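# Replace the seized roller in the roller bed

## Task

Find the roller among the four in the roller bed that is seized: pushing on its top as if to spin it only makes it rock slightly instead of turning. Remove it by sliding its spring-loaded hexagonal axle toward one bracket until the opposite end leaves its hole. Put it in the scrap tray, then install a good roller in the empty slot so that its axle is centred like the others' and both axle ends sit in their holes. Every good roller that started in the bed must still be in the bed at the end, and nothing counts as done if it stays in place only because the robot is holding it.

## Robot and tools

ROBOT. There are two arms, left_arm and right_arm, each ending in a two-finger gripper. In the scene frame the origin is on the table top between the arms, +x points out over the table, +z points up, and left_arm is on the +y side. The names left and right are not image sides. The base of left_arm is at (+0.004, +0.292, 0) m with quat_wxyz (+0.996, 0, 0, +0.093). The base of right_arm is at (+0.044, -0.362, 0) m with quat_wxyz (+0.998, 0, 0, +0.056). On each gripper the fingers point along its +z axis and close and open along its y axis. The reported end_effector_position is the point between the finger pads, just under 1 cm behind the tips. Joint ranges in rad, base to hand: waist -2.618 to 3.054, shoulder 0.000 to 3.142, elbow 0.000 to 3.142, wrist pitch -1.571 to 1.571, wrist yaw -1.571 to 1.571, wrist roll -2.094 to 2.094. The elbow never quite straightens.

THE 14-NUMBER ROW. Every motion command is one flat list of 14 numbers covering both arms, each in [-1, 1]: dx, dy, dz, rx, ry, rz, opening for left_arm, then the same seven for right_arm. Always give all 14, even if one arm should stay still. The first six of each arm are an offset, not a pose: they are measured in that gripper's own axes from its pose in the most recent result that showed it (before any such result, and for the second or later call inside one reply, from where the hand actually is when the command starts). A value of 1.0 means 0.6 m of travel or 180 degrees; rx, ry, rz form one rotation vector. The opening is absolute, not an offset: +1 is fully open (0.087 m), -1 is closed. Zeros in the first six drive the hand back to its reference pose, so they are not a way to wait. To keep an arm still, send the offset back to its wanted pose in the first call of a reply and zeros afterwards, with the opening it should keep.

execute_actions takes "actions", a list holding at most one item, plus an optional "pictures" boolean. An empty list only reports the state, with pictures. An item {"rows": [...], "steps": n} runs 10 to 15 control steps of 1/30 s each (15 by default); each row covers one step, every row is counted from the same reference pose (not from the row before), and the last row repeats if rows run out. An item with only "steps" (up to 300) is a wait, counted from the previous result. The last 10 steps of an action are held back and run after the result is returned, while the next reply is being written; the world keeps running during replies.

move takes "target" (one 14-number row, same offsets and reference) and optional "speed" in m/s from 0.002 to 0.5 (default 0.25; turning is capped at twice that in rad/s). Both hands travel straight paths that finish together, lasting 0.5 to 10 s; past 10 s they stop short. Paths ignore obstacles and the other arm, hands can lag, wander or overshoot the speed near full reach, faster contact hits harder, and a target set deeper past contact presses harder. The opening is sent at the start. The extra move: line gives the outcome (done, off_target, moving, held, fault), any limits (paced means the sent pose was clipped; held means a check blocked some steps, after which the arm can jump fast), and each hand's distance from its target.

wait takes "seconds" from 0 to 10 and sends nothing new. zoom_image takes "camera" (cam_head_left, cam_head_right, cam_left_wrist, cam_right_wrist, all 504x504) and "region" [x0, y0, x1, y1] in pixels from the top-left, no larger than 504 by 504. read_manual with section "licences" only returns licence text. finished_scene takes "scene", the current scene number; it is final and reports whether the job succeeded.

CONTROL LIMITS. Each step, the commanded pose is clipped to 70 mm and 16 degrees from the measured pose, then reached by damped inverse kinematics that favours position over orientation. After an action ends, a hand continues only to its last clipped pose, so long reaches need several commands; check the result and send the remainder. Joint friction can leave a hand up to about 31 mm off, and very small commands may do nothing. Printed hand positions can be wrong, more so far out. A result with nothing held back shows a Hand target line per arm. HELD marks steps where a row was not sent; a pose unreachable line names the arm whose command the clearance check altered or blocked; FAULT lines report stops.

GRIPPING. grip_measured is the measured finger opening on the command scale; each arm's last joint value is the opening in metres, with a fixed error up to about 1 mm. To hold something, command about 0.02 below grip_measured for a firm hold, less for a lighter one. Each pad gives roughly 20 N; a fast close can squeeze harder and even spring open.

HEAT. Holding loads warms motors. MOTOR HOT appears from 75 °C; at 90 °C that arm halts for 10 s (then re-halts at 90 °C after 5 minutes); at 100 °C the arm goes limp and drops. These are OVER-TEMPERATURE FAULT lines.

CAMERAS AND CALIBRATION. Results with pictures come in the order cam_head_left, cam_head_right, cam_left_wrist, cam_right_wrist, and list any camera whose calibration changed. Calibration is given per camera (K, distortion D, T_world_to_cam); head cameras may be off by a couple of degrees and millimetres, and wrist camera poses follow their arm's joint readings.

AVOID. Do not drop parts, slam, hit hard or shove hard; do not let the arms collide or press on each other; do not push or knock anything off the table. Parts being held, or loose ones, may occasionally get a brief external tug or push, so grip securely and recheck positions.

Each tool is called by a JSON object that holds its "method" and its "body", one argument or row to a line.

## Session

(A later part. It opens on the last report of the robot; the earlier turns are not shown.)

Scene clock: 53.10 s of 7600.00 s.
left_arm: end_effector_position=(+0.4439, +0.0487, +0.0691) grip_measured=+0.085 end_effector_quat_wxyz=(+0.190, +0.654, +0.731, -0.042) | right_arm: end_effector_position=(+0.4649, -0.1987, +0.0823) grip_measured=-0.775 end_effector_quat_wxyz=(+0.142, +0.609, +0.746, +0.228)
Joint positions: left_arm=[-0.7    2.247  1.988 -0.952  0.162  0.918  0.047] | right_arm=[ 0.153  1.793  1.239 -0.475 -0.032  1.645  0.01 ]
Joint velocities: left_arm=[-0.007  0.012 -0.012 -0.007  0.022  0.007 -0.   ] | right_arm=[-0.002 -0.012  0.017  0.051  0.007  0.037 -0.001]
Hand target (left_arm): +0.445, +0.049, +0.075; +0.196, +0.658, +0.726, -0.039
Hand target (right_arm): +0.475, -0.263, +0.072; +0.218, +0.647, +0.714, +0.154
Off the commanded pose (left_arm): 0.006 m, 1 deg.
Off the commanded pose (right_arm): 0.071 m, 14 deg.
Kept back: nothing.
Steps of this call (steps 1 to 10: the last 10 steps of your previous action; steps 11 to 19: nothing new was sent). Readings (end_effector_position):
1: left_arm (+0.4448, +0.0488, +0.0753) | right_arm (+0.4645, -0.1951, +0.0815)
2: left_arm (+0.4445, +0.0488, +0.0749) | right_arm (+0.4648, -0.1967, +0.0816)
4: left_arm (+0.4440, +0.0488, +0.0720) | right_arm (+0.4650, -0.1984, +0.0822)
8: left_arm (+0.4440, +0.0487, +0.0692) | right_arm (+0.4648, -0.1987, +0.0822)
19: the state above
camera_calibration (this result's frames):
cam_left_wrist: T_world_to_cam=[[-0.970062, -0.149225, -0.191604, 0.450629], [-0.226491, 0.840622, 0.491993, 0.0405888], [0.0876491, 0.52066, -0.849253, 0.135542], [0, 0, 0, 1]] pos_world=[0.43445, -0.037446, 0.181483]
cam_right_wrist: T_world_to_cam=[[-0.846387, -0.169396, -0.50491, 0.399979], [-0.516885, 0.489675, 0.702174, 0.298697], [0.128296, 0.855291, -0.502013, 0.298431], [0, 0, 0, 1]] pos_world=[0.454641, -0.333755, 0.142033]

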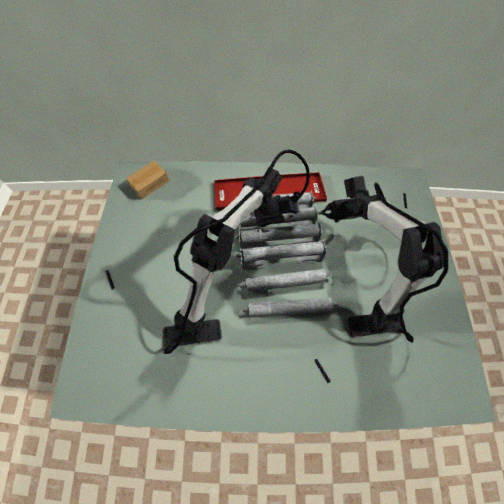

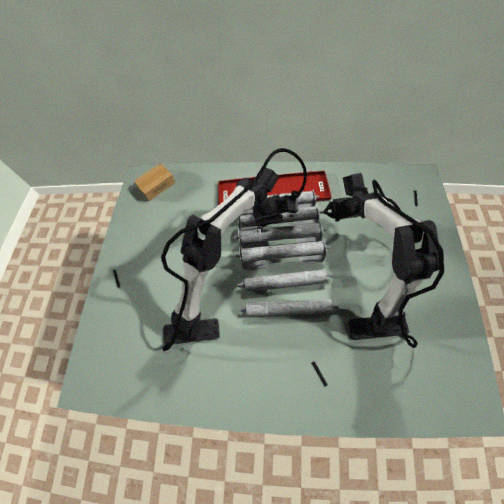

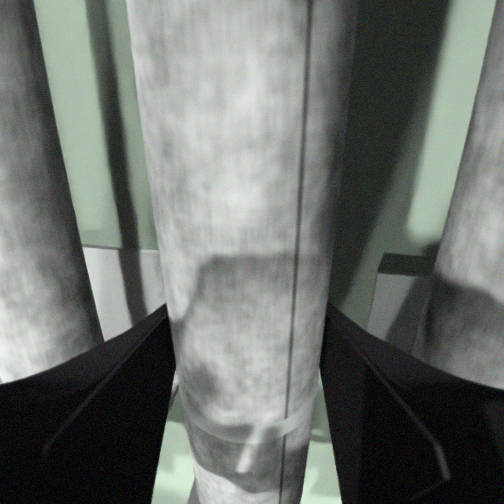

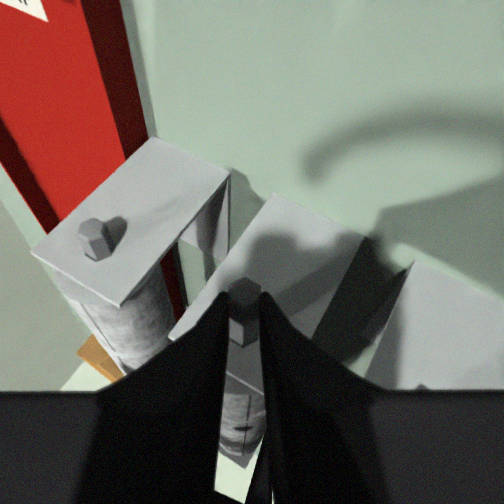

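{"method": "execute_actions", "body": {
  "actions": [
    {"rows":[[-0.003,0.002,-0.008,0,0.005,0,0.05,-0.1,-0.004,0.012,0,-0.07,0.01,-0.85],[-0.006,0.004,-0.016,0,0.01,0,0.05,-0.1,-0.004,0.012,0,-0.07,0.01,-0.85],[-0.009,0.005,-0.024,0,0.015,0,0.05,-0.1,-0.004,0.012,0,-0.07,0.01,-0.85],[-0.012,0.007,-0.032,0,0.02,0,0.05,-0.1,-0.004,0.012,0,-0.07,0.01,-0.85],[-0.015,0.009,-0.04,0,0.025,0,0.05,-0.1,-0.004,0.012,0,-0.07,0.01,-0.85],[-0.018,0.011,-0.048,0,0.03,0,0.05,-0.1,-0.004,0.012,0,-0.07,0.01,-0.85],[-0.021,0.012,-0.056,0,0.035,0,0.05,-0.1,-0.004,0.012,0,-0.07,0.01,-0.85],[-0.024,0.014,-0.064,0,0.04,0,0.05,-0.1,-0.004,0.012,0,-0.07,0.01,-0.85],[-0.027,0.016,-0.072,0,0.045,0,0.05,-0.1,-0.004,0.012,0,-0.07,0.01,-0.85],[-0.03,0.018,-0.08,0,0.05,0,0.05,-0.1,-0.004,0.012,0,-0.07,0.01,-0.85],[-0.033,0.02,-0.088,0,0.055,0,0.05,-0.1,-0.004,0.012,0,-0.07,0.01,-0.85]],"steps":15}
  ]
}}

{"method": "wait", "body": {
  "seconds": 0.3
}}

Scene clock: 54.13 s of 7600.00 s.
left_arm: end_effector_position=(+0.4436, +0.0486, +0.0704) grip_measured=+0.085 end_effector_quat_wxyz=(+0.173, +0.654, +0.735, -0.037) | right_arm: end_effector_position=(+0.4649, -0.1985, +0.0824) grip_measured=-0.775 end_effector_quat_wxyz=(+0.142, +0.609, +0.746, +0.228)
Joint positions: left_arm=[-0.707  2.284  2.062 -1.02   0.142  0.91   0.047] | right_arm=[ 0.153  1.793  1.239 -0.475 -0.033  1.644  0.01 ]
Joint velocities: left_arm=[-0.115  0.359  0.852 -0.799 -0.374 -0.095  0.001] | right_arm=[-0.017  0.012  0.002 -0.022 -0.037  0.007  0.   ]
Steps of this call (steps 1 to 26: nothing new was sent; steps 27 to 31: the first 5 steps of this action). Readings (end_effector_position):
27: left_arm (+0.4437, +0.0488, +0.0686) | right_arm (+0.4648, -0.1986, +0.0823)
28: left_arm (+0.4436, +0.0487, +0.0686) | right_arm (+0.4649, -0.1985, +0.0824)
30: left_arm (+0.4437, +0.0486, +0.0692) | right_arm (+0.4649, -0.1985, +0.0824)
31: the state above

Scene clock: 54.77 s of 7600.00 s.
left_arm: end_effector_position=(+0.4401, +0.0502, +0.0959) grip_measured=+0.085 end_effector_quat_wxyz=(+0.110, +0.658, +0.745, -0.001) | right_arm: end_effector_position=(+0.4650, -0.1985, +0.0804) grip_measured=-0.772 end_effector_quat_wxyz=(+0.142, +0.611, +0.744, +0.230)
Joint positions: left_arm=[-0.743  2.468  2.501 -1.386  0.039  0.886  0.047] | right_arm=[ 0.153  1.793  1.229 -0.461 -0.033  1.651  0.01 ]
Joint velocities: left_arm=[-0.007 -0.002  0.007 -0.037  0.022 -0.022  0.   ] | right_arm=[-0.007  0.002  0.007  0.037  0.007 -0.022 -0.   ]
Hand target (left_arm): +0.443, +0.050, +0.126; +0.138, +0.656, +0.742, +0.016
Hand target (right_arm): +0.475, -0.254, +0.073; +0.212, +0.642, +0.719, +0.161
Off the commanded pose (left_arm): 0.031 m, 3 deg.
Off the commanded pose (right_arm): 0.060 m, 13 deg.
Kept back: nothing.
Steps of this call (steps 1 to 10: the last 10 steps of your previous action; steps 11 to 19: nothing new was sent). Readings (end_effector_position):
1: left_arm (+0.4437, +0.0487, +0.0722) | right_arm (+0.4649, -0.1985, +0.0824)
2: left_arm (+0.4436, +0.0488, +0.0747) | right_arm (+0.4649, -0.1986, +0.0823)
4: left_arm (+0.4437, +0.0492, +0.0812) | right_arm (+0.4651, -0.1988, +0.0823)
8: left_arm (+0.4424, +0.0498, +0.0934) | right_arm (+0.4648, -0.1987, +0.0810)
19: the state above
camera_calibration (this result's frames):
cam_left_wrist: T_world_to_cam=[[-0.978513, -0.141667, -0.149808, 0.451575], [-0.205169, 0.741014, 0.639378, 0.00672416], [0.0204308, 0.656375, -0.754158, 0.171462], [0, 0, 0, 1]] pos_world=[0.439748, -0.053553, 0.192659]
cam_right_wrist: T_world_to_cam=[[-0.846299, -0.162288, -0.507387, 0.400725], [-0.51564, 0.488736, 0.703742, 0.299025], [0.13377, 0.857205, -0.497299, 0.294788], [0, 0, 0, 1]] pos_world=[0.453888, -0.333805, 0.139484]

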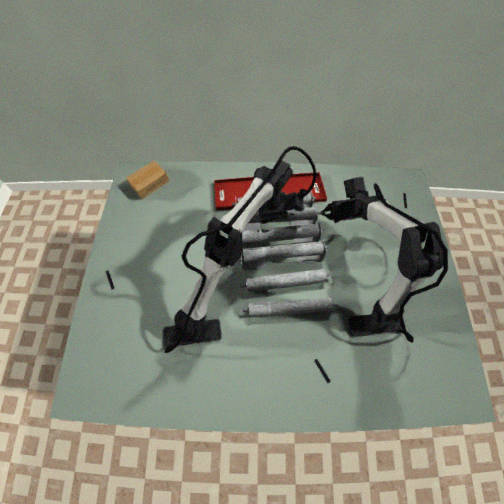

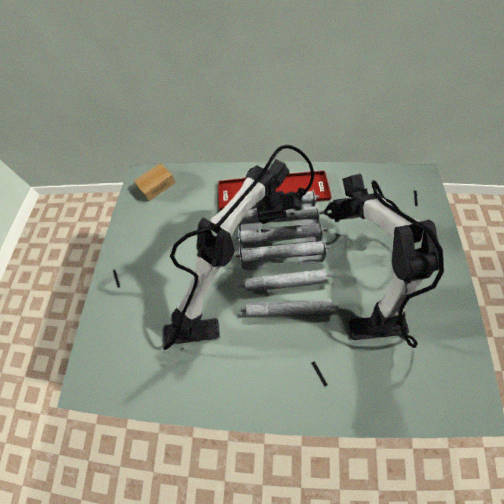

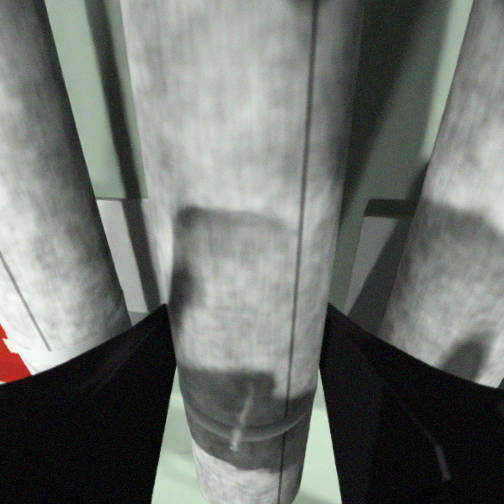

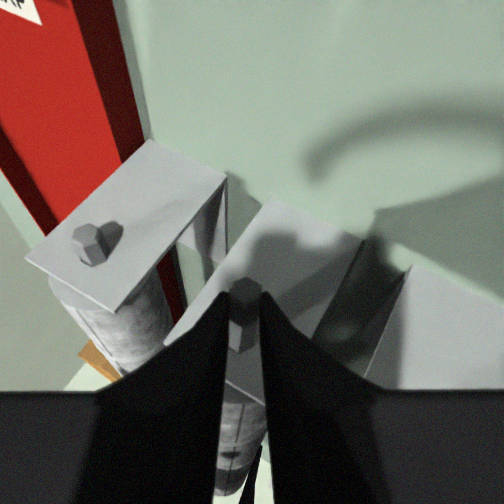

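{"method": "execute_actions", "body": {
  "actions": [
    {"rows":[[-0.008,0.007,-0.05,0,0,0,0.05,-0.09,0,0.01,0,-0.06,0,-0.85],[-0.009,0.008,-0.055,0,0,0,0.05,-0.08,0,0.01,0,-0.05,0,-0.85],[-0.01,0.009,-0.06,0,0,0,0.05,-0.07,0,0.01,0,-0.04,0,-0.85],[-0.011,0.01,-0.065,0,0,0,0.05,-0.06,0,0.01,0,-0.035,0,-0.85],[-0.012,0.01,-0.07,0,0,0,0.05,-0.05,0,0.01,0,-0.03,0,-0.85],[-0.013,0.011,-0.075,0,0,0,0.05,-0.04,0,0.01,0,-0.025,0,-0.85],[-0.014,0.012,-0.08,0,0,0,0.05,-0.03,0,0.005,0,-0.02,0,-0.85],[-0.015,0.013,-0.085,0,0,0,0.05,-0.02,0,0.005,0,-0.015,0,-0.85],[-0.015,0.013,-0.09,0,0,0,0.05,-0.01,0,0,0,-0.01,0,-0.85],[-0.015,0.013,-0.09,0,0,0,0.05,0,0,0,0,0,0,-0.85],[-0.015,0.013,-0.09,0,0,0,0.05,0.01,0,0,0,0,0,-0.85],[-0.015,0.013,-0.09,0,0,0,0.05,0.02,0,0,0,0,0,-0.85],[-0.015,0.013,-0.09,0,0,0,0.05,0.025,0,0,0,0,0,-0.85],[-0.015,0.013,-0.09,0,0,0,0.05,0.03,0,0,0,0,0,-0.85],[-0.015,0.013,-0.09,0,0,0,0.05,0.03,0,0,0,0,0,-0.2]],"steps":15}
  ]
}}

{"method": "wait", "body": {
  "seconds": 0.4
}}

{"method": "zoom_image", "body": {
  "camera": "cam_head_right",
  "region": [200, 150, 360, 270]
}}

Scene clock: 56.00 s of 7600.00 s.
left_arm: end_effector_position=(+0.4397, +0.0500, +0.1016) grip_measured=+0.086 end_effector_quat_wxyz=(+0.101, +0.658, +0.746, -0.003) | right_arm: end_effector_position=(+0.4647, -0.1970, +0.0795) grip_measured=-0.772 end_effector_quat_wxyz=(+0.139, +0.609, +0.746, +0.231)
Joint positions: left_arm=[-0.744  2.544  2.67  -1.498  0.04   0.884  0.047] | right_arm=[ 0.153  1.796  1.229 -0.458 -0.042  1.646  0.01 ]
Joint velocities: left_arm=[-0.007  0.442  1.072 -0.667 -0.007 -0.051  0.   ] | right_arm=[-0.002  0.017  0.007 -0.066  0.022  0.007  0.   ]
Steps of this call (steps 1 to 32: nothing new was sent; steps 33 to 37: the first 5 steps of this action). Readings (end_effector_position):
33: left_arm (+0.4397, +0.0500, +0.0965) | right_arm (+0.4649, -0.1983, +0.0802)
34: left_arm (+0.4399, +0.0499, +0.0978) | right_arm (+0.4648, -0.1978, +0.0801)
36: left_arm (+0.4397, +0.0500, +0.1001) | right_arm (+0.4646, -0.1971, +0.0797)
37: the state above

Scene clock: 56.73 s of 7600.00 s.
left_arm: end_effector_position=(+0.4386, +0.0499, +0.1074) grip_measured=+0.086 end_effector_quat_wxyz=(+0.102, +0.658, +0.746, -0.005) | right_arm: end_effector_position=(+0.4597, -0.1839, +0.0777) grip_measured=-0.200 end_effector_quat_wxyz=(+0.138, +0.612, +0.745, +0.227)
Joint positions: left_arm=[-0.744  2.563  2.733 -1.54   0.043  0.884  0.047] | right_arm=[ 0.196  1.798  1.229 -0.464 -0.014  1.688  0.035]
Joint velocities: left_arm=[-0.012 -0.007  0.027 -0.037  0.037  0.037  0.   ] | right_arm=[ 0.017  0.002  0.002 -0.037 -0.037  0.022 -0.001]
Hand target (left_arm): +0.439, +0.052, +0.149; +0.142, +0.657, +0.740, +0.006
Hand target (right_arm): +0.461, -0.181, +0.082; +0.142, +0.611, +0.744, +0.230
Off the commanded pose (left_arm): 0.044 m, 1 deg.
Off the commanded pose (right_arm): 0.005 m, 1 deg.
joint sent to its limit (left arm) — the command would take joint 4 (wrist pitch) past its lower limit, so that joint was sent only as far as its limit.
Kept back: nothing.
Steps of this call (steps 1 to 10: the last 10 steps of your previous action; steps 11 to 22: nothing new was sent). Readings (end_effector_position):
1: left_arm (+0.4397, +0.0500, +0.1032) | right_arm (+0.4646, -0.1967, +0.0792)
2: left_arm (+0.4393, +0.0502, +0.1045) | right_arm (+0.4645, -0.1965, +0.0792)
4: left_arm (+0.4389, +0.0500, +0.1066) | right_arm (+0.4646, -0.1959, +0.0793)
8: left_arm (+0.4386, +0.0499, +0.1074) | right_arm (+0.4641, -0.1948, +0.0783)
22: the state above
camera_calibration (this result's frames):
cam_left_wrist: T_world_to_cam=[[-0.980878, -0.14148, -0.133651, 0.451095], [-0.194495, 0.7377, 0.646506, -0.00596322], [0.0071266, 0.660138, -0.751111, 0.18567], [0, 0, 0, 1]] pos_world=[0.439986, -0.0543479, 0.203603]
cam_right_wrist: T_world_to_cam=[[-0.851027, -0.162989, -0.499186, 0.398625], [-0.509216, 0.488337, 0.70868, 0.287675], [0.128264, 0.857299, -0.498584, 0.284216], [0, 0, 0, 1]] pos_world=[0.449274, -0.319169, 0.136825]

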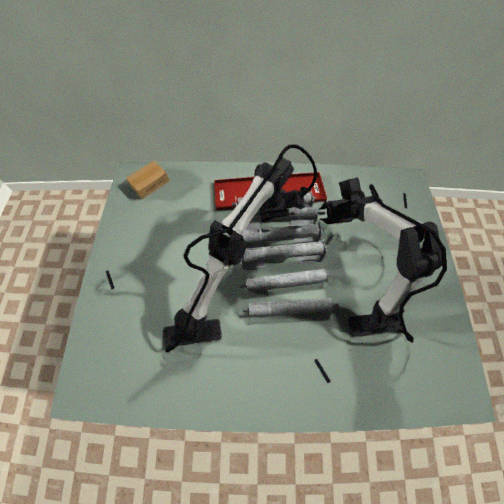

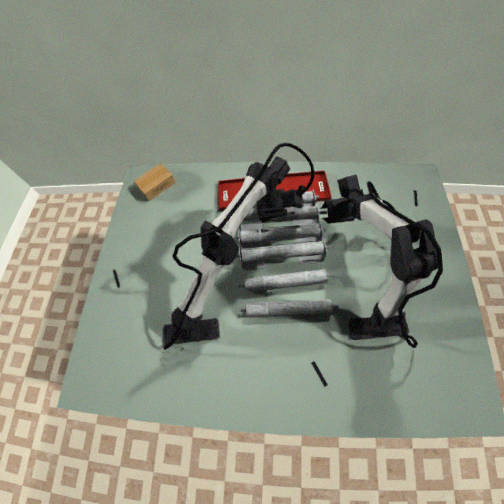

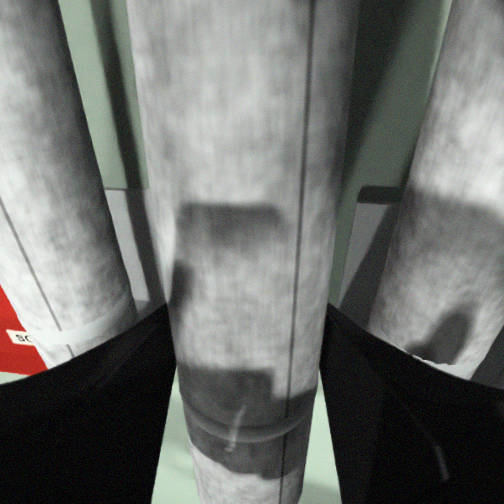

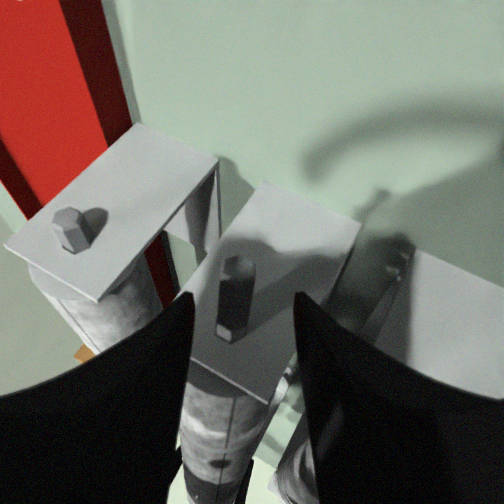

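Region (200, 150, 360, 270) of cam_head_right's 504x504 image, scaled by 3.150, with more detail than that image has; it fills the top 378 rows of this view, and the rest is white.

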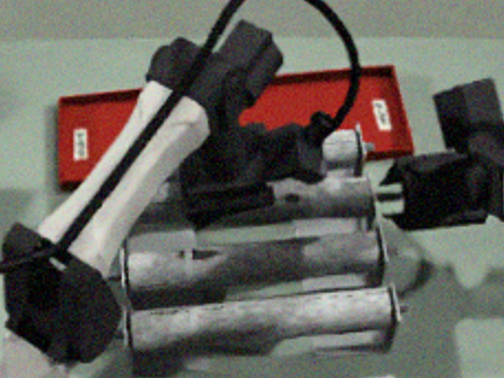

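{"method": "execute_actions", "body": {
  "actions": [
    {"rows":[[-0.01,0.008,-0.06,0,0,0,0.05,-0.01,0,0,0,0,0,-0.2],[-0.008,0.007,-0.05,0,0,0,0.05,-0.02,0,0,0,0,0,-0.2],[-0.006,0.006,-0.04,0,0,0,0.05,-0.03,0,0,0,0,0,-0.2],[-0.005,0.004,-0.03,0,0,0,0.05,-0.04,0,0,0,0,0,-0.2],[-0.004,0.003,-0.025,0,0,0,0.05,-0.05,0,0,0,0,0,-0.2],[-0.003,0.003,-0.02,0,0,0,0.05,-0.06,0,0,0,0,0,-0.2],[-0.003,0.003,-0.02,0,0,0,0.05,-0.07,0,0,0,0,0,-0.2]],"steps":15}
  ]
}}

{"method": "wait", "body": {
  "seconds": 0.3
}}

Scene clock: 57.73 s of 7600.00 s.
left_arm: end_effector_position=(+0.4387, +0.0499, +0.1047) grip_measured=+0.086 end_effector_quat_wxyz=(+0.100, +0.659, +0.746, -0.006) | right_arm: end_effector_position=(+0.4632, -0.1946, +0.0779) grip_measured=-0.200 end_effector_quat_wxyz=(+0.137, +0.613, +0.744, +0.228)
Joint positions: left_arm=[-0.744  2.573  2.742 -1.544  0.043  0.884  0.047] | right_arm=[ 0.163  1.798  1.229 -0.464 -0.032  1.664  0.035]
Joint velocities: left_arm=[ 0.002  0.1    0.081 -0.066 -0.066  0.007  0.   ] | right_arm=[-0.427 -0.007 -0.017 -0.007 -0.212 -0.33  -0.001]
joint sent to its limit (left arm) — the command would take joint 4 (wrist pitch) past its lower limit, so that joint was sent only as far as its limit.
Steps of this call (steps 1 to 25: nothing new was sent; steps 26 to 30: the first 5 steps of this action). Readings (end_effector_position):
26: left_arm (+0.4386, +0.0499, +0.1074) | right_arm (+0.4597, -0.1840, +0.0777)
27: left_arm (+0.4386, +0.0499, +0.1074) | right_arm (+0.4599, -0.1847, +0.0777)
29: left_arm (+0.4387, +0.0498, +0.1058) | right_arm (+0.4614, -0.1897, +0.0778)
30: the state above

Scene clock: 58.37 s of 7600.00 s.
left_arm: end_effector_position=(+0.4384, +0.0502, +0.0986) grip_measured=+0.086 end_effector_quat_wxyz=(+0.093, +0.658, +0.748, -0.006) | right_arm: end_effector_position=(+0.4718, -0.2247, +0.0783) grip_measured=-0.200 end_effector_quat_wxyz=(+0.142, +0.615, +0.742, +0.228)
Joint positions: left_arm=[-0.744  2.589  2.747 -1.548  0.042  0.881  0.047] | right_arm=[ 0.079  1.798  1.229 -0.461 -0.067  1.595  0.035]
Joint velocities: left_arm=[-0.007 -0.002  0.002  0.022 -0.022 -0.051  0.001] | right_arm=[ 0.002  0.012 -0.007  0.051 -0.051  0.037 -0.   ]
Hand target (left_arm): +0.438, +0.051, +0.119; +0.111, +0.658, +0.745, -0.003
Hand target (right_arm): +0.468, -0.224, +0.074; +0.137, +0.613, +0.745, +0.226
Off the commanded pose (left_arm): 0.021 m, 1 deg.
Off the commanded pose (right_arm): 0.005 m, 1 deg.
joint sent to its limit (left arm) — the command would take joint 4 (wrist pitch) past its lower limit, so that joint was sent only as far as its limit.
Kept back: nothing.
Steps of this call (steps 1 to 10: the last 10 steps of your previous action; steps 11 to 19: nothing new was sent). Readings (end_effector_position):
1: left_arm (+0.4387, +0.0499, +0.1035) | right_arm (+0.4654, -0.2008, +0.0780)
2: left_arm (+0.4388, +0.0500, +0.1021) | right_arm (+0.4676, -0.2077, +0.0781)
4: left_arm (+0.4387, +0.0501, +0.0998) | right_arm (+0.4717, -0.2206, +0.0781)
8: left_arm (+0.4384, +0.0502, +0.0986) | right_arm (+0.4729, -0.2265, +0.0781)
19: the state above
camera_calibration (this result's frames):
cam_left_wrist: T_world_to_cam=[[-0.982437, -0.143638, -0.119105, 0.44915], [-0.186444, 0.729991, 0.657534, -0.00473332], [-0.00750101, 0.668192, -0.743951, 0.184235], [0, 0, 0, 1]] pos_world=[0.441761, -0.0551345, 0.19367]
cam_right_wrist: T_world_to_cam=[[-0.84891, -0.155295, -0.505209, 0.403831], [-0.509707, 0.493415, 0.704798, 0.31505], [0.139826, 0.855819, -0.498019, 0.312173], [0, 0, 0, 1]] pos_world=[0.45975, -0.359901, 0.137441]

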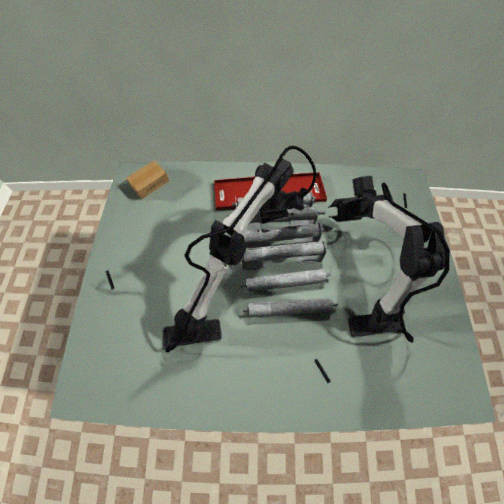

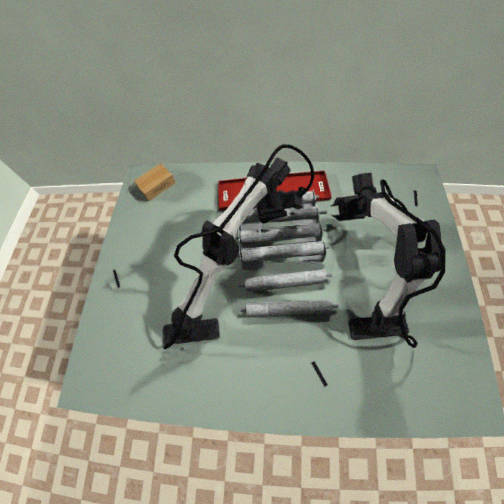

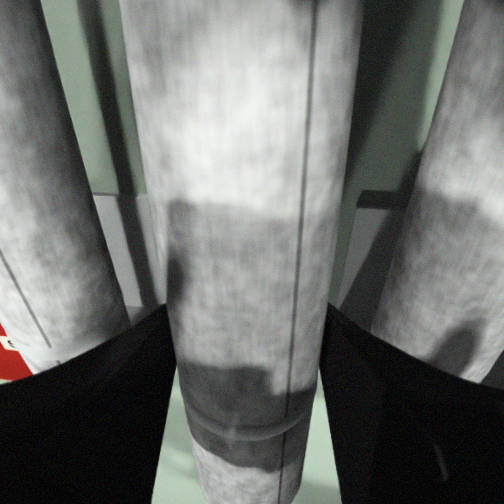

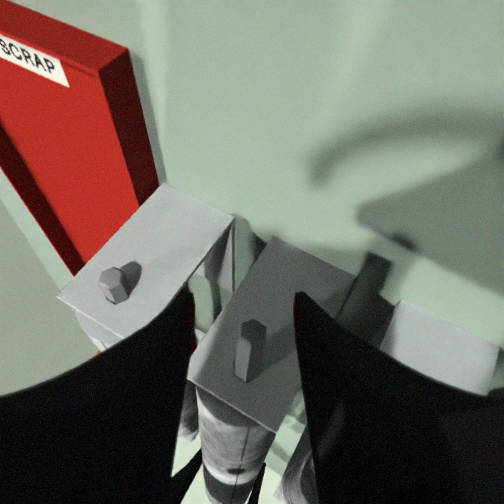

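{"method": "move", "body": {
  "target": [0,0,0,0,0,0,0.05, 0,0,-0.12,0,0,0,0.5],
  "speed": 0.1
}}

{"method": "move", "body": {
  "target": [0,0,0,0,0,0,0.5, 0,0,0,0,0,0,0.5]
}}

{"method": "move", "body": {
  "target": [0.1,0,-0.12,-0.08,0,0,0.5, 0,0,0,0,0,0,0.5],
  "speed": 0.15
}}

Scene clock: 60.40 s of 7600.00 s.
left_arm: end_effector_position=(+0.4383, +0.0506, +0.0919) grip_measured=+0.086 end_effector_quat_wxyz=(+0.086, +0.656, +0.750, -0.007) | right_arm: end_effector_position=(+0.4356, -0.2336, +0.1313) grip_measured=+0.500 end_effector_quat_wxyz=(+0.139, +0.614, +0.743, +0.225)
Joint positions: left_arm=[-0.743  2.603  2.747 -1.547  0.041  0.877  0.047] | right_arm=[ 0.074  1.62   1.245 -0.665 -0.07   1.587  0.066]
Joint velocities: left_arm=[-0.002 -0.022 -0.007  0.022 -0.037 -0.007  0.001] | right_arm=[ 0.007 -0.017  0.007 -0.051 -0.037 -0.007  0.   ]
Hand target (left_arm): +0.438, +0.050, +0.099; +0.093, +0.658, +0.748, -0.006
Hand target (right_arm): +0.436, -0.237, +0.139; +0.142, +0.615, +0.741, +0.228
Off the commanded pose (left_arm): 0.007 m, 1 deg.
Off the commanded pose (right_arm): 0.009 m, 1 deg.
Kept back: nothing.
move: done
camera_calibration (this result's frames):
cam_left_wrist: T_world_to_cam=[[-0.983123, -0.147014, -0.108887, 0.447845], [-0.181961, 0.72407, 0.665292, -0.00301729], [-0.0189653, 0.673877, -0.7386, 0.183224], [0, 0, 0, 1]] pos_world=[0.443213, -0.0554461, 0.186101]
cam_right_wrist: T_world_to_cam=[[-0.852502, -0.159499, -0.497796, 0.398072], [-0.505476, 0.494157, 0.707321, 0.261638], [0.133172, 0.854616, -0.501893, 0.354351], [0, 0, 0, 1]] pos_world=[0.424419, -0.368632, 0.190943]

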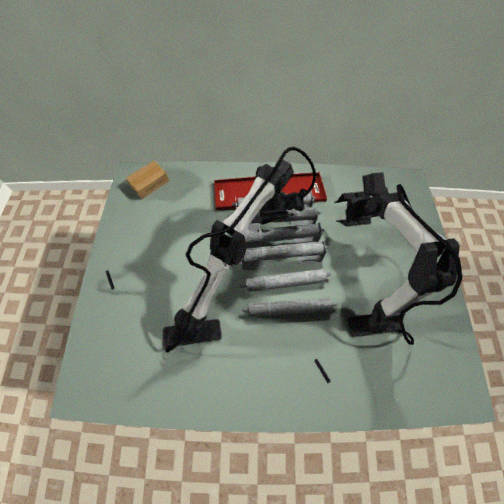

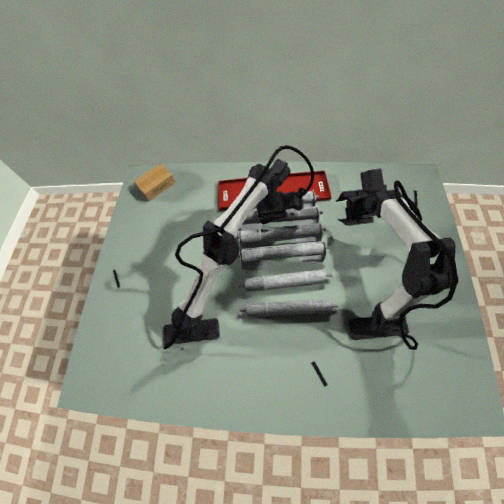

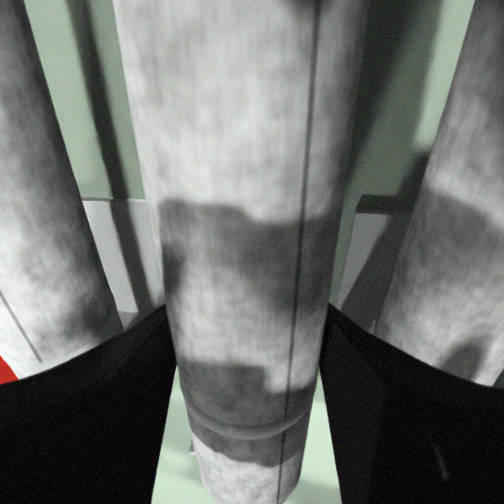

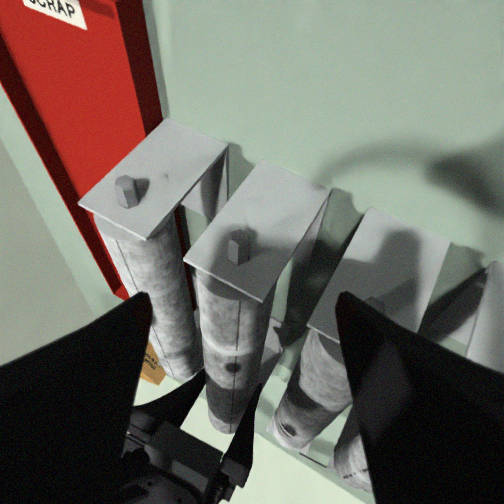

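Scene clock: 60.90 s of 7600.00 s.
left_arm: end_effector_position=(+0.4383, +0.0506, +0.0919) grip_measured=+0.500 end_effector_quat_wxyz=(+0.086, +0.656, +0.750, -0.007) | right_arm: end_effector_position=(+0.4356, -0.2336, +0.1313) grip_measured=+0.500 end_effector_quat_wxyz=(+0.139, +0.614, +0.743, +0.225)
Joint positions: left_arm=[-0.743  2.603  2.747 -1.547  0.041  0.877  0.066] | right_arm=[ 0.074  1.62   1.245 -0.665 -0.07   1.587  0.066]
Joint velocities: left_arm=[ 0.012  0.007 -0.007  0.022  0.022 -0.007  0.001] | right_arm=[-0.002 -0.012 -0.027  0.022 -0.081  0.051 -0.002]
Hand target (left_arm): +0.438, +0.051, +0.092; +0.086, +0.656, +0.750, -0.007
Hand target (right_arm): +0.436, -0.234, +0.131; +0.139, +0.614, +0.743, +0.225
Off the commanded pose (left_arm): 0.000 m, 0 deg.
Off the commanded pose (right_arm): 0.000 m, 0 deg.
Kept back: nothing.
move: done
camera_calibration (this result's frames):
cam_left_wrist: T_world_to_cam=[[-0.983123, -0.147014, -0.108887, 0.447845], [-0.181961, 0.72407, 0.665292, -0.00301729], [-0.0189653, 0.673877, -0.7386, 0.183224], [0, 0, 0, 1]] pos_world=[0.443213, -0.0554461, 0.186101]
cam_right_wrist: T_world_to_cam=[[-0.852502, -0.159499, -0.497796, 0.398072], [-0.505476, 0.494157, 0.707321, 0.261638], [0.133172, 0.854616, -0.501893, 0.354351], [0, 0, 0, 1]] pos_world=[0.424419, -0.368632, 0.190943]

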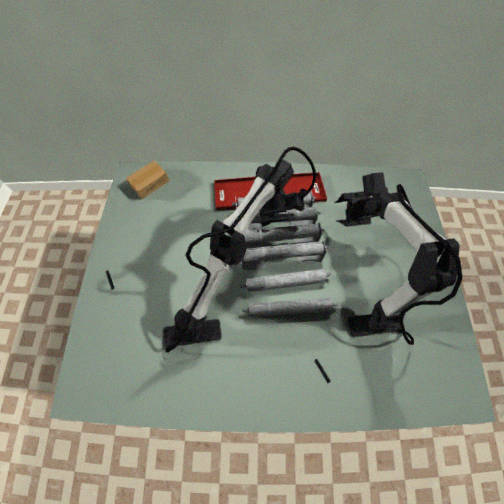

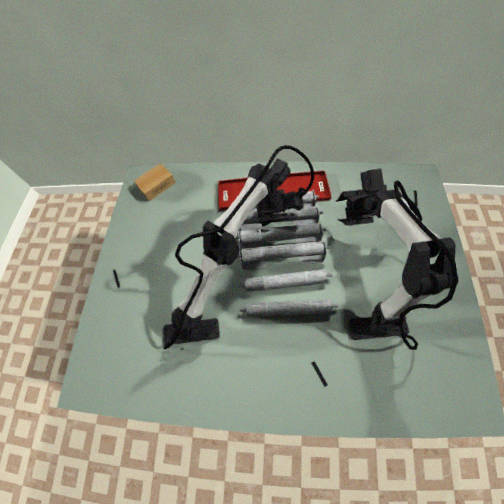

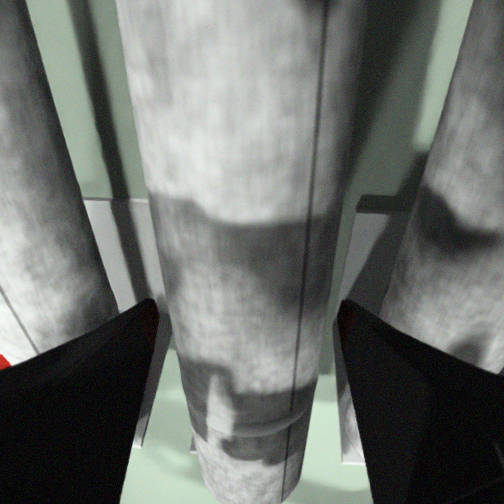

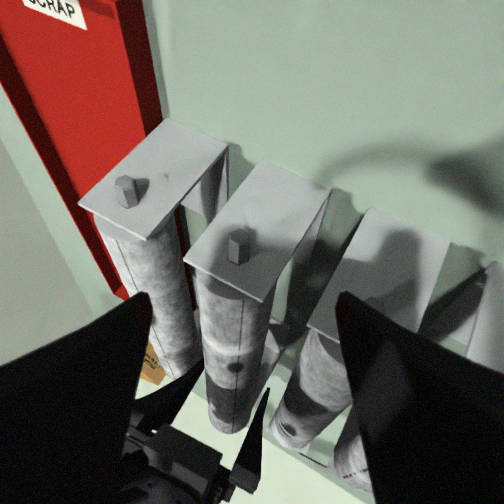

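Scene clock: 62.27 s of 7600.00 s.
left_arm: end_effector_position=(+0.4215, +0.1154, +0.1486) grip_measured=+0.500 end_effector_quat_wxyz=(+0.156, +0.640, +0.748, +0.079) | right_arm: end_effector_position=(+0.4356, -0.2336, +0.1313) grip_measured=+0.500 end_effector_quat_wxyz=(+0.139, +0.614, +0.743, +0.225)
Joint positions: left_arm=[-0.694  2.056  1.982 -1.156 -0.091  0.923  0.066] | right_arm=[ 0.074  1.62   1.245 -0.665 -0.07   1.587  0.066]
Joint velocities: left_arm=[-0.007 -0.012  0.002  0.037  0.022 -0.007 -0.   ] | right_arm=[-0.017 -0.012  0.022 -0.007 -0.095 -0.022 -0.001]
Hand target (left_arm): +0.424, +0.119, +0.155; +0.167, +0.639, +0.746, +0.086
Hand target (right_arm): +0.436, -0.234, +0.131; +0.139, +0.614, +0.743, +0.225
Off the commanded pose (left_arm): 0.007 m, 2 deg.
Off the commanded pose (right_arm): 0.000 m, 0 deg.
Kept back: nothing.
move: done
camera_calibration (this result's frames):
cam_left_wrist: T_world_to_cam=[[-0.929508, -0.176193, -0.323991, 0.45974], [-0.350956, 0.692538, 0.630254, -0.0106556], [0.11333, 0.699533, -0.705556, 0.117427], [0, 0, 0, 1]] pos_world=[0.410284, 0.00623809, 0.238519]
cam_right_wrist: T_world_to_cam=[[-0.852502, -0.159499, -0.497796, 0.398072], [-0.505476, 0.494157, 0.707321, 0.261638], [0.133172, 0.854616, -0.501893, 0.354351], [0, 0, 0, 1]] pos_world=[0.424419, -0.368632, 0.190943]

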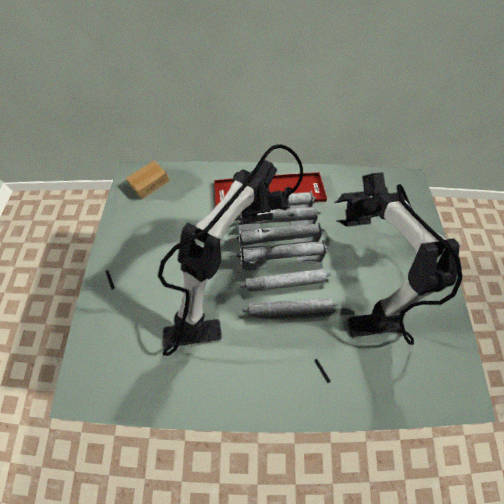

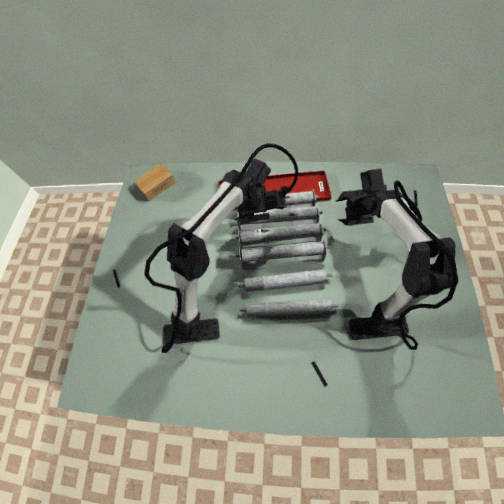

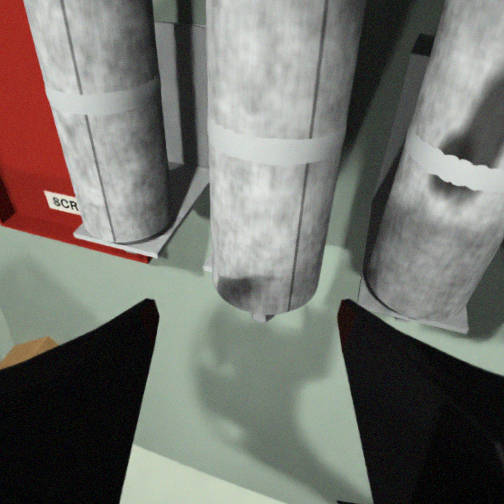

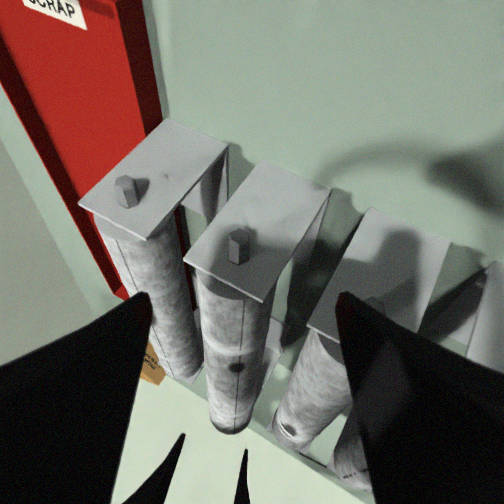

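{"method": "move", "body": {
  "target": [-0.177,-0.028,0.033,-0.03,-0.067,0.022,0.5, 0.034,-0.367,-0.252,0,0,0,1]
}}

Scene clock: 65.50 s of 7600.00 s.
left_arm: end_effector_position=(+0.4258, +0.0103, +0.1492) grip_measured=+0.500 end_effector_quat_wxyz=(+0.265, +0.662, +0.699, +0.056) | right_arm: end_effector_position=(+0.1776, -0.2674, +0.1491) grip_measured=+0.986 end_effector_quat_wxyz=(+0.139, +0.615, +0.742, +0.228)
Joint positions: left_arm=[-0.86   2.085  1.968 -0.909 -0.065  0.86   0.066] | right_arm=[ 0.306  0.554  0.755 -1.233  0.046  1.79   0.087]
Joint velocities: left_arm=[-0.022 -0.007  0.002  0.066 -0.051  0.022 -0.001] | right_arm=[ 0.002 -0.007 -0.002  0.007 -0.007 -0.022 -0.   ]
Hand target (left_arm): +0.425, +0.006, +0.140; +0.262, +0.661, +0.701, +0.049
Hand target (right_arm): +0.173, -0.269, +0.146; +0.141, +0.614, +0.743, +0.225
Off the commanded pose (left_arm): 0.011 m, 1 deg.
Off the commanded pose (right_arm): 0.008 m, 0 deg.
Kept back: nothing.
move: off_target (left_arm)
camera_calibration (this result's frames):
cam_left_wrist: T_world_to_cam=[[-0.891938, -0.127559, -0.433792, 0.44527], [-0.340411, 0.820886, 0.458548, 0.0830625], [0.297602, 0.556664, -0.775602, 0.12438], [0, 0, 0, 1]] pos_world=[0.388413, -0.0806248, 0.251536]
cam_right_wrist: T_world_to_cam=[[-0.850841, -0.155708, -0.501821, 0.182905], [-0.50743, 0.49131, 0.707905, 0.134829], [0.136323, 0.856954, -0.497038, 0.425815], [0, 0, 0, 1]] pos_world=[0.165992, -0.402667, 0.207986]

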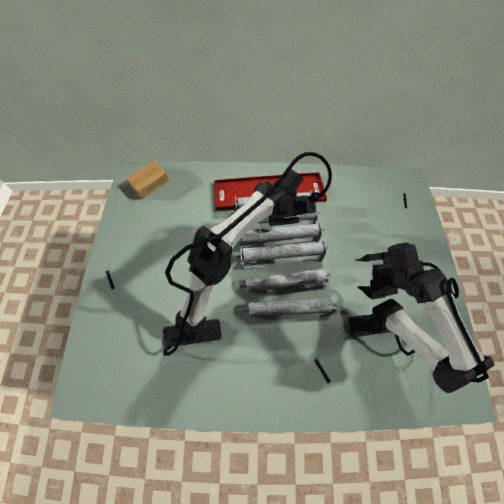

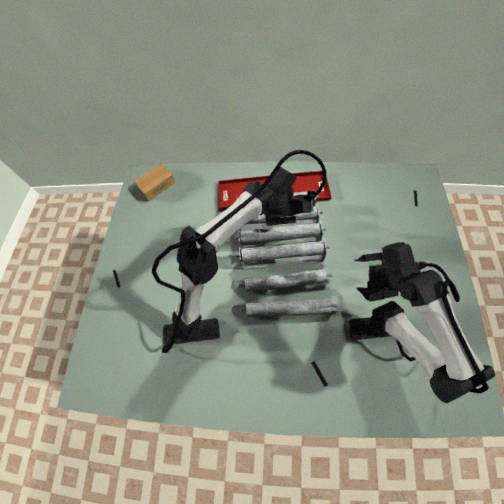

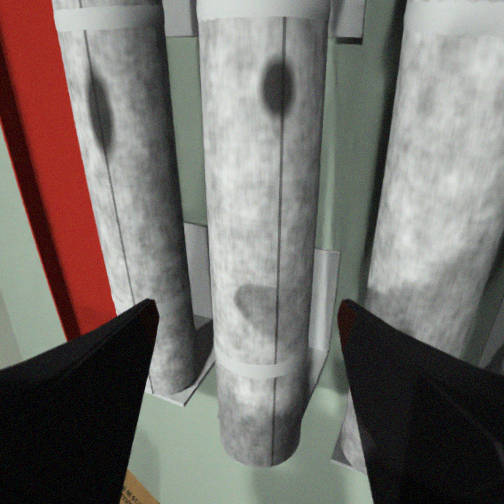

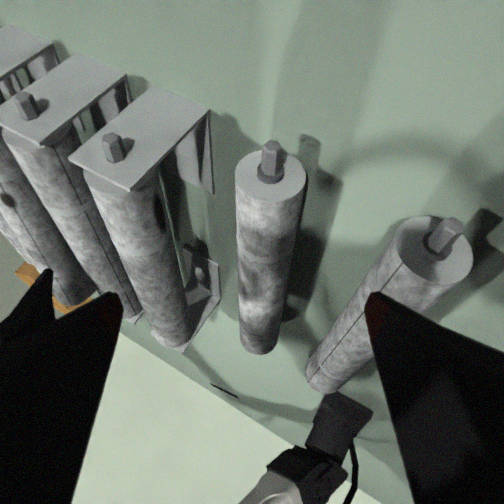

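{"method": "move", "body": {
  "target": [0,-0.01,0.128,0,0,0,0.5, 0,0,0,0,0,0,1],
  "speed": 0.08
}}

{"method": "zoom_image", "body": {
  "camera": "cam_right_wrist",
  "region": [80, 110, 500, 300]
}}

Scene clock: 69.73 s of 7600.00 s.
left_arm: end_effector_position=(+0.4521, -0.0103, +0.0886) grip_measured=+0.500 end_effector_quat_wxyz=(+0.266, +0.661, +0.699, +0.057) | right_arm: end_effector_position=(+0.1775, -0.2677, +0.1489) grip_measured=+0.986 end_effector_quat_wxyz=(+0.139, +0.616, +0.742, +0.227)
Joint positions: left_arm=[-0.86   2.226  1.949 -0.746 -0.067  0.861  0.066] | right_arm=[ 0.306  0.554  0.755 -1.234  0.047  1.791  0.087]
Joint velocities: left_arm=[-0.002 -0.027 -0.007 -0.007  0.051  0.037  0.001] | right_arm=[ 0.002 -0.002  0.007 -0.066 -0.022  0.007 -0.   ]
Hand target (left_arm): +0.454, -0.012, +0.081; +0.265, +0.662, +0.699, +0.056
Hand target (right_arm): +0.178, -0.267, +0.149; +0.140, +0.615, +0.742, +0.228
Off the commanded pose (left_arm): 0.008 m, 0 deg.
Off the commanded pose (right_arm): 0.000 m, 0 deg.
Kept back: nothing.
move: done
camera_calibration (this result's frames):
cam_left_wrist: T_world_to_cam=[[-0.890583, -0.127782, -0.436501, 0.439447], [-0.342072, 0.820684, 0.457673, 0.137508], [0.299747, 0.55691, -0.774598, 0.0799282], [0, 0, 0, 1]] pos_world=[0.414444, -0.10121, 0.190798]
cam_right_wrist: T_world_to_cam=[[-0.85176, -0.154484, -0.500639, 0.18295], [-0.505615, 0.492819, 0.708155, 0.135097], [0.137326, 0.856308, -0.497873, 0.425762], [0, 0, 0, 1]] pos_world=[0.165668, -0.402899, 0.207897]

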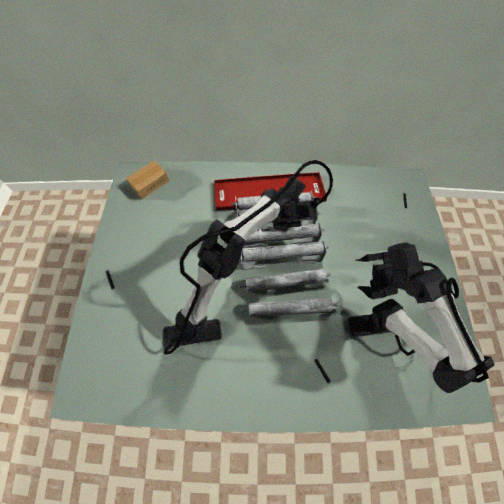

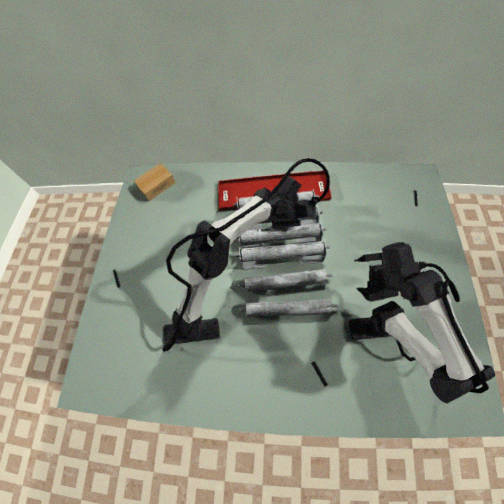

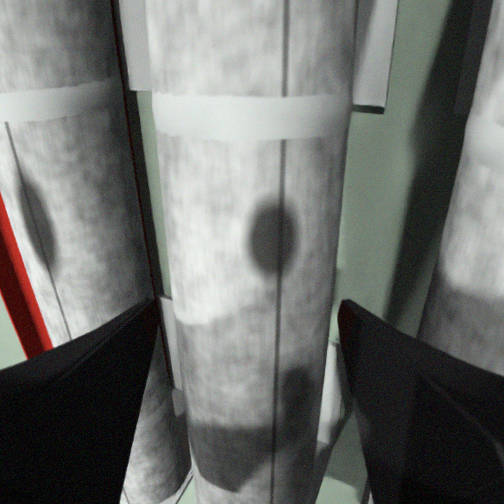

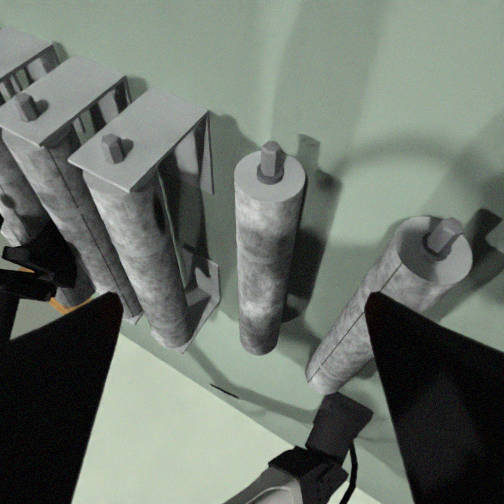

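Region (80, 110, 500, 300) of cam_right_wrist's 504x504 image, scaled by 1.200, with more detail than that image has; it fills the top 228 rows of this view, and the rest is white.

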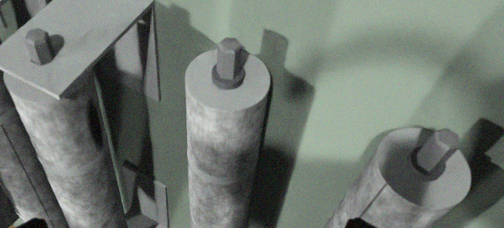

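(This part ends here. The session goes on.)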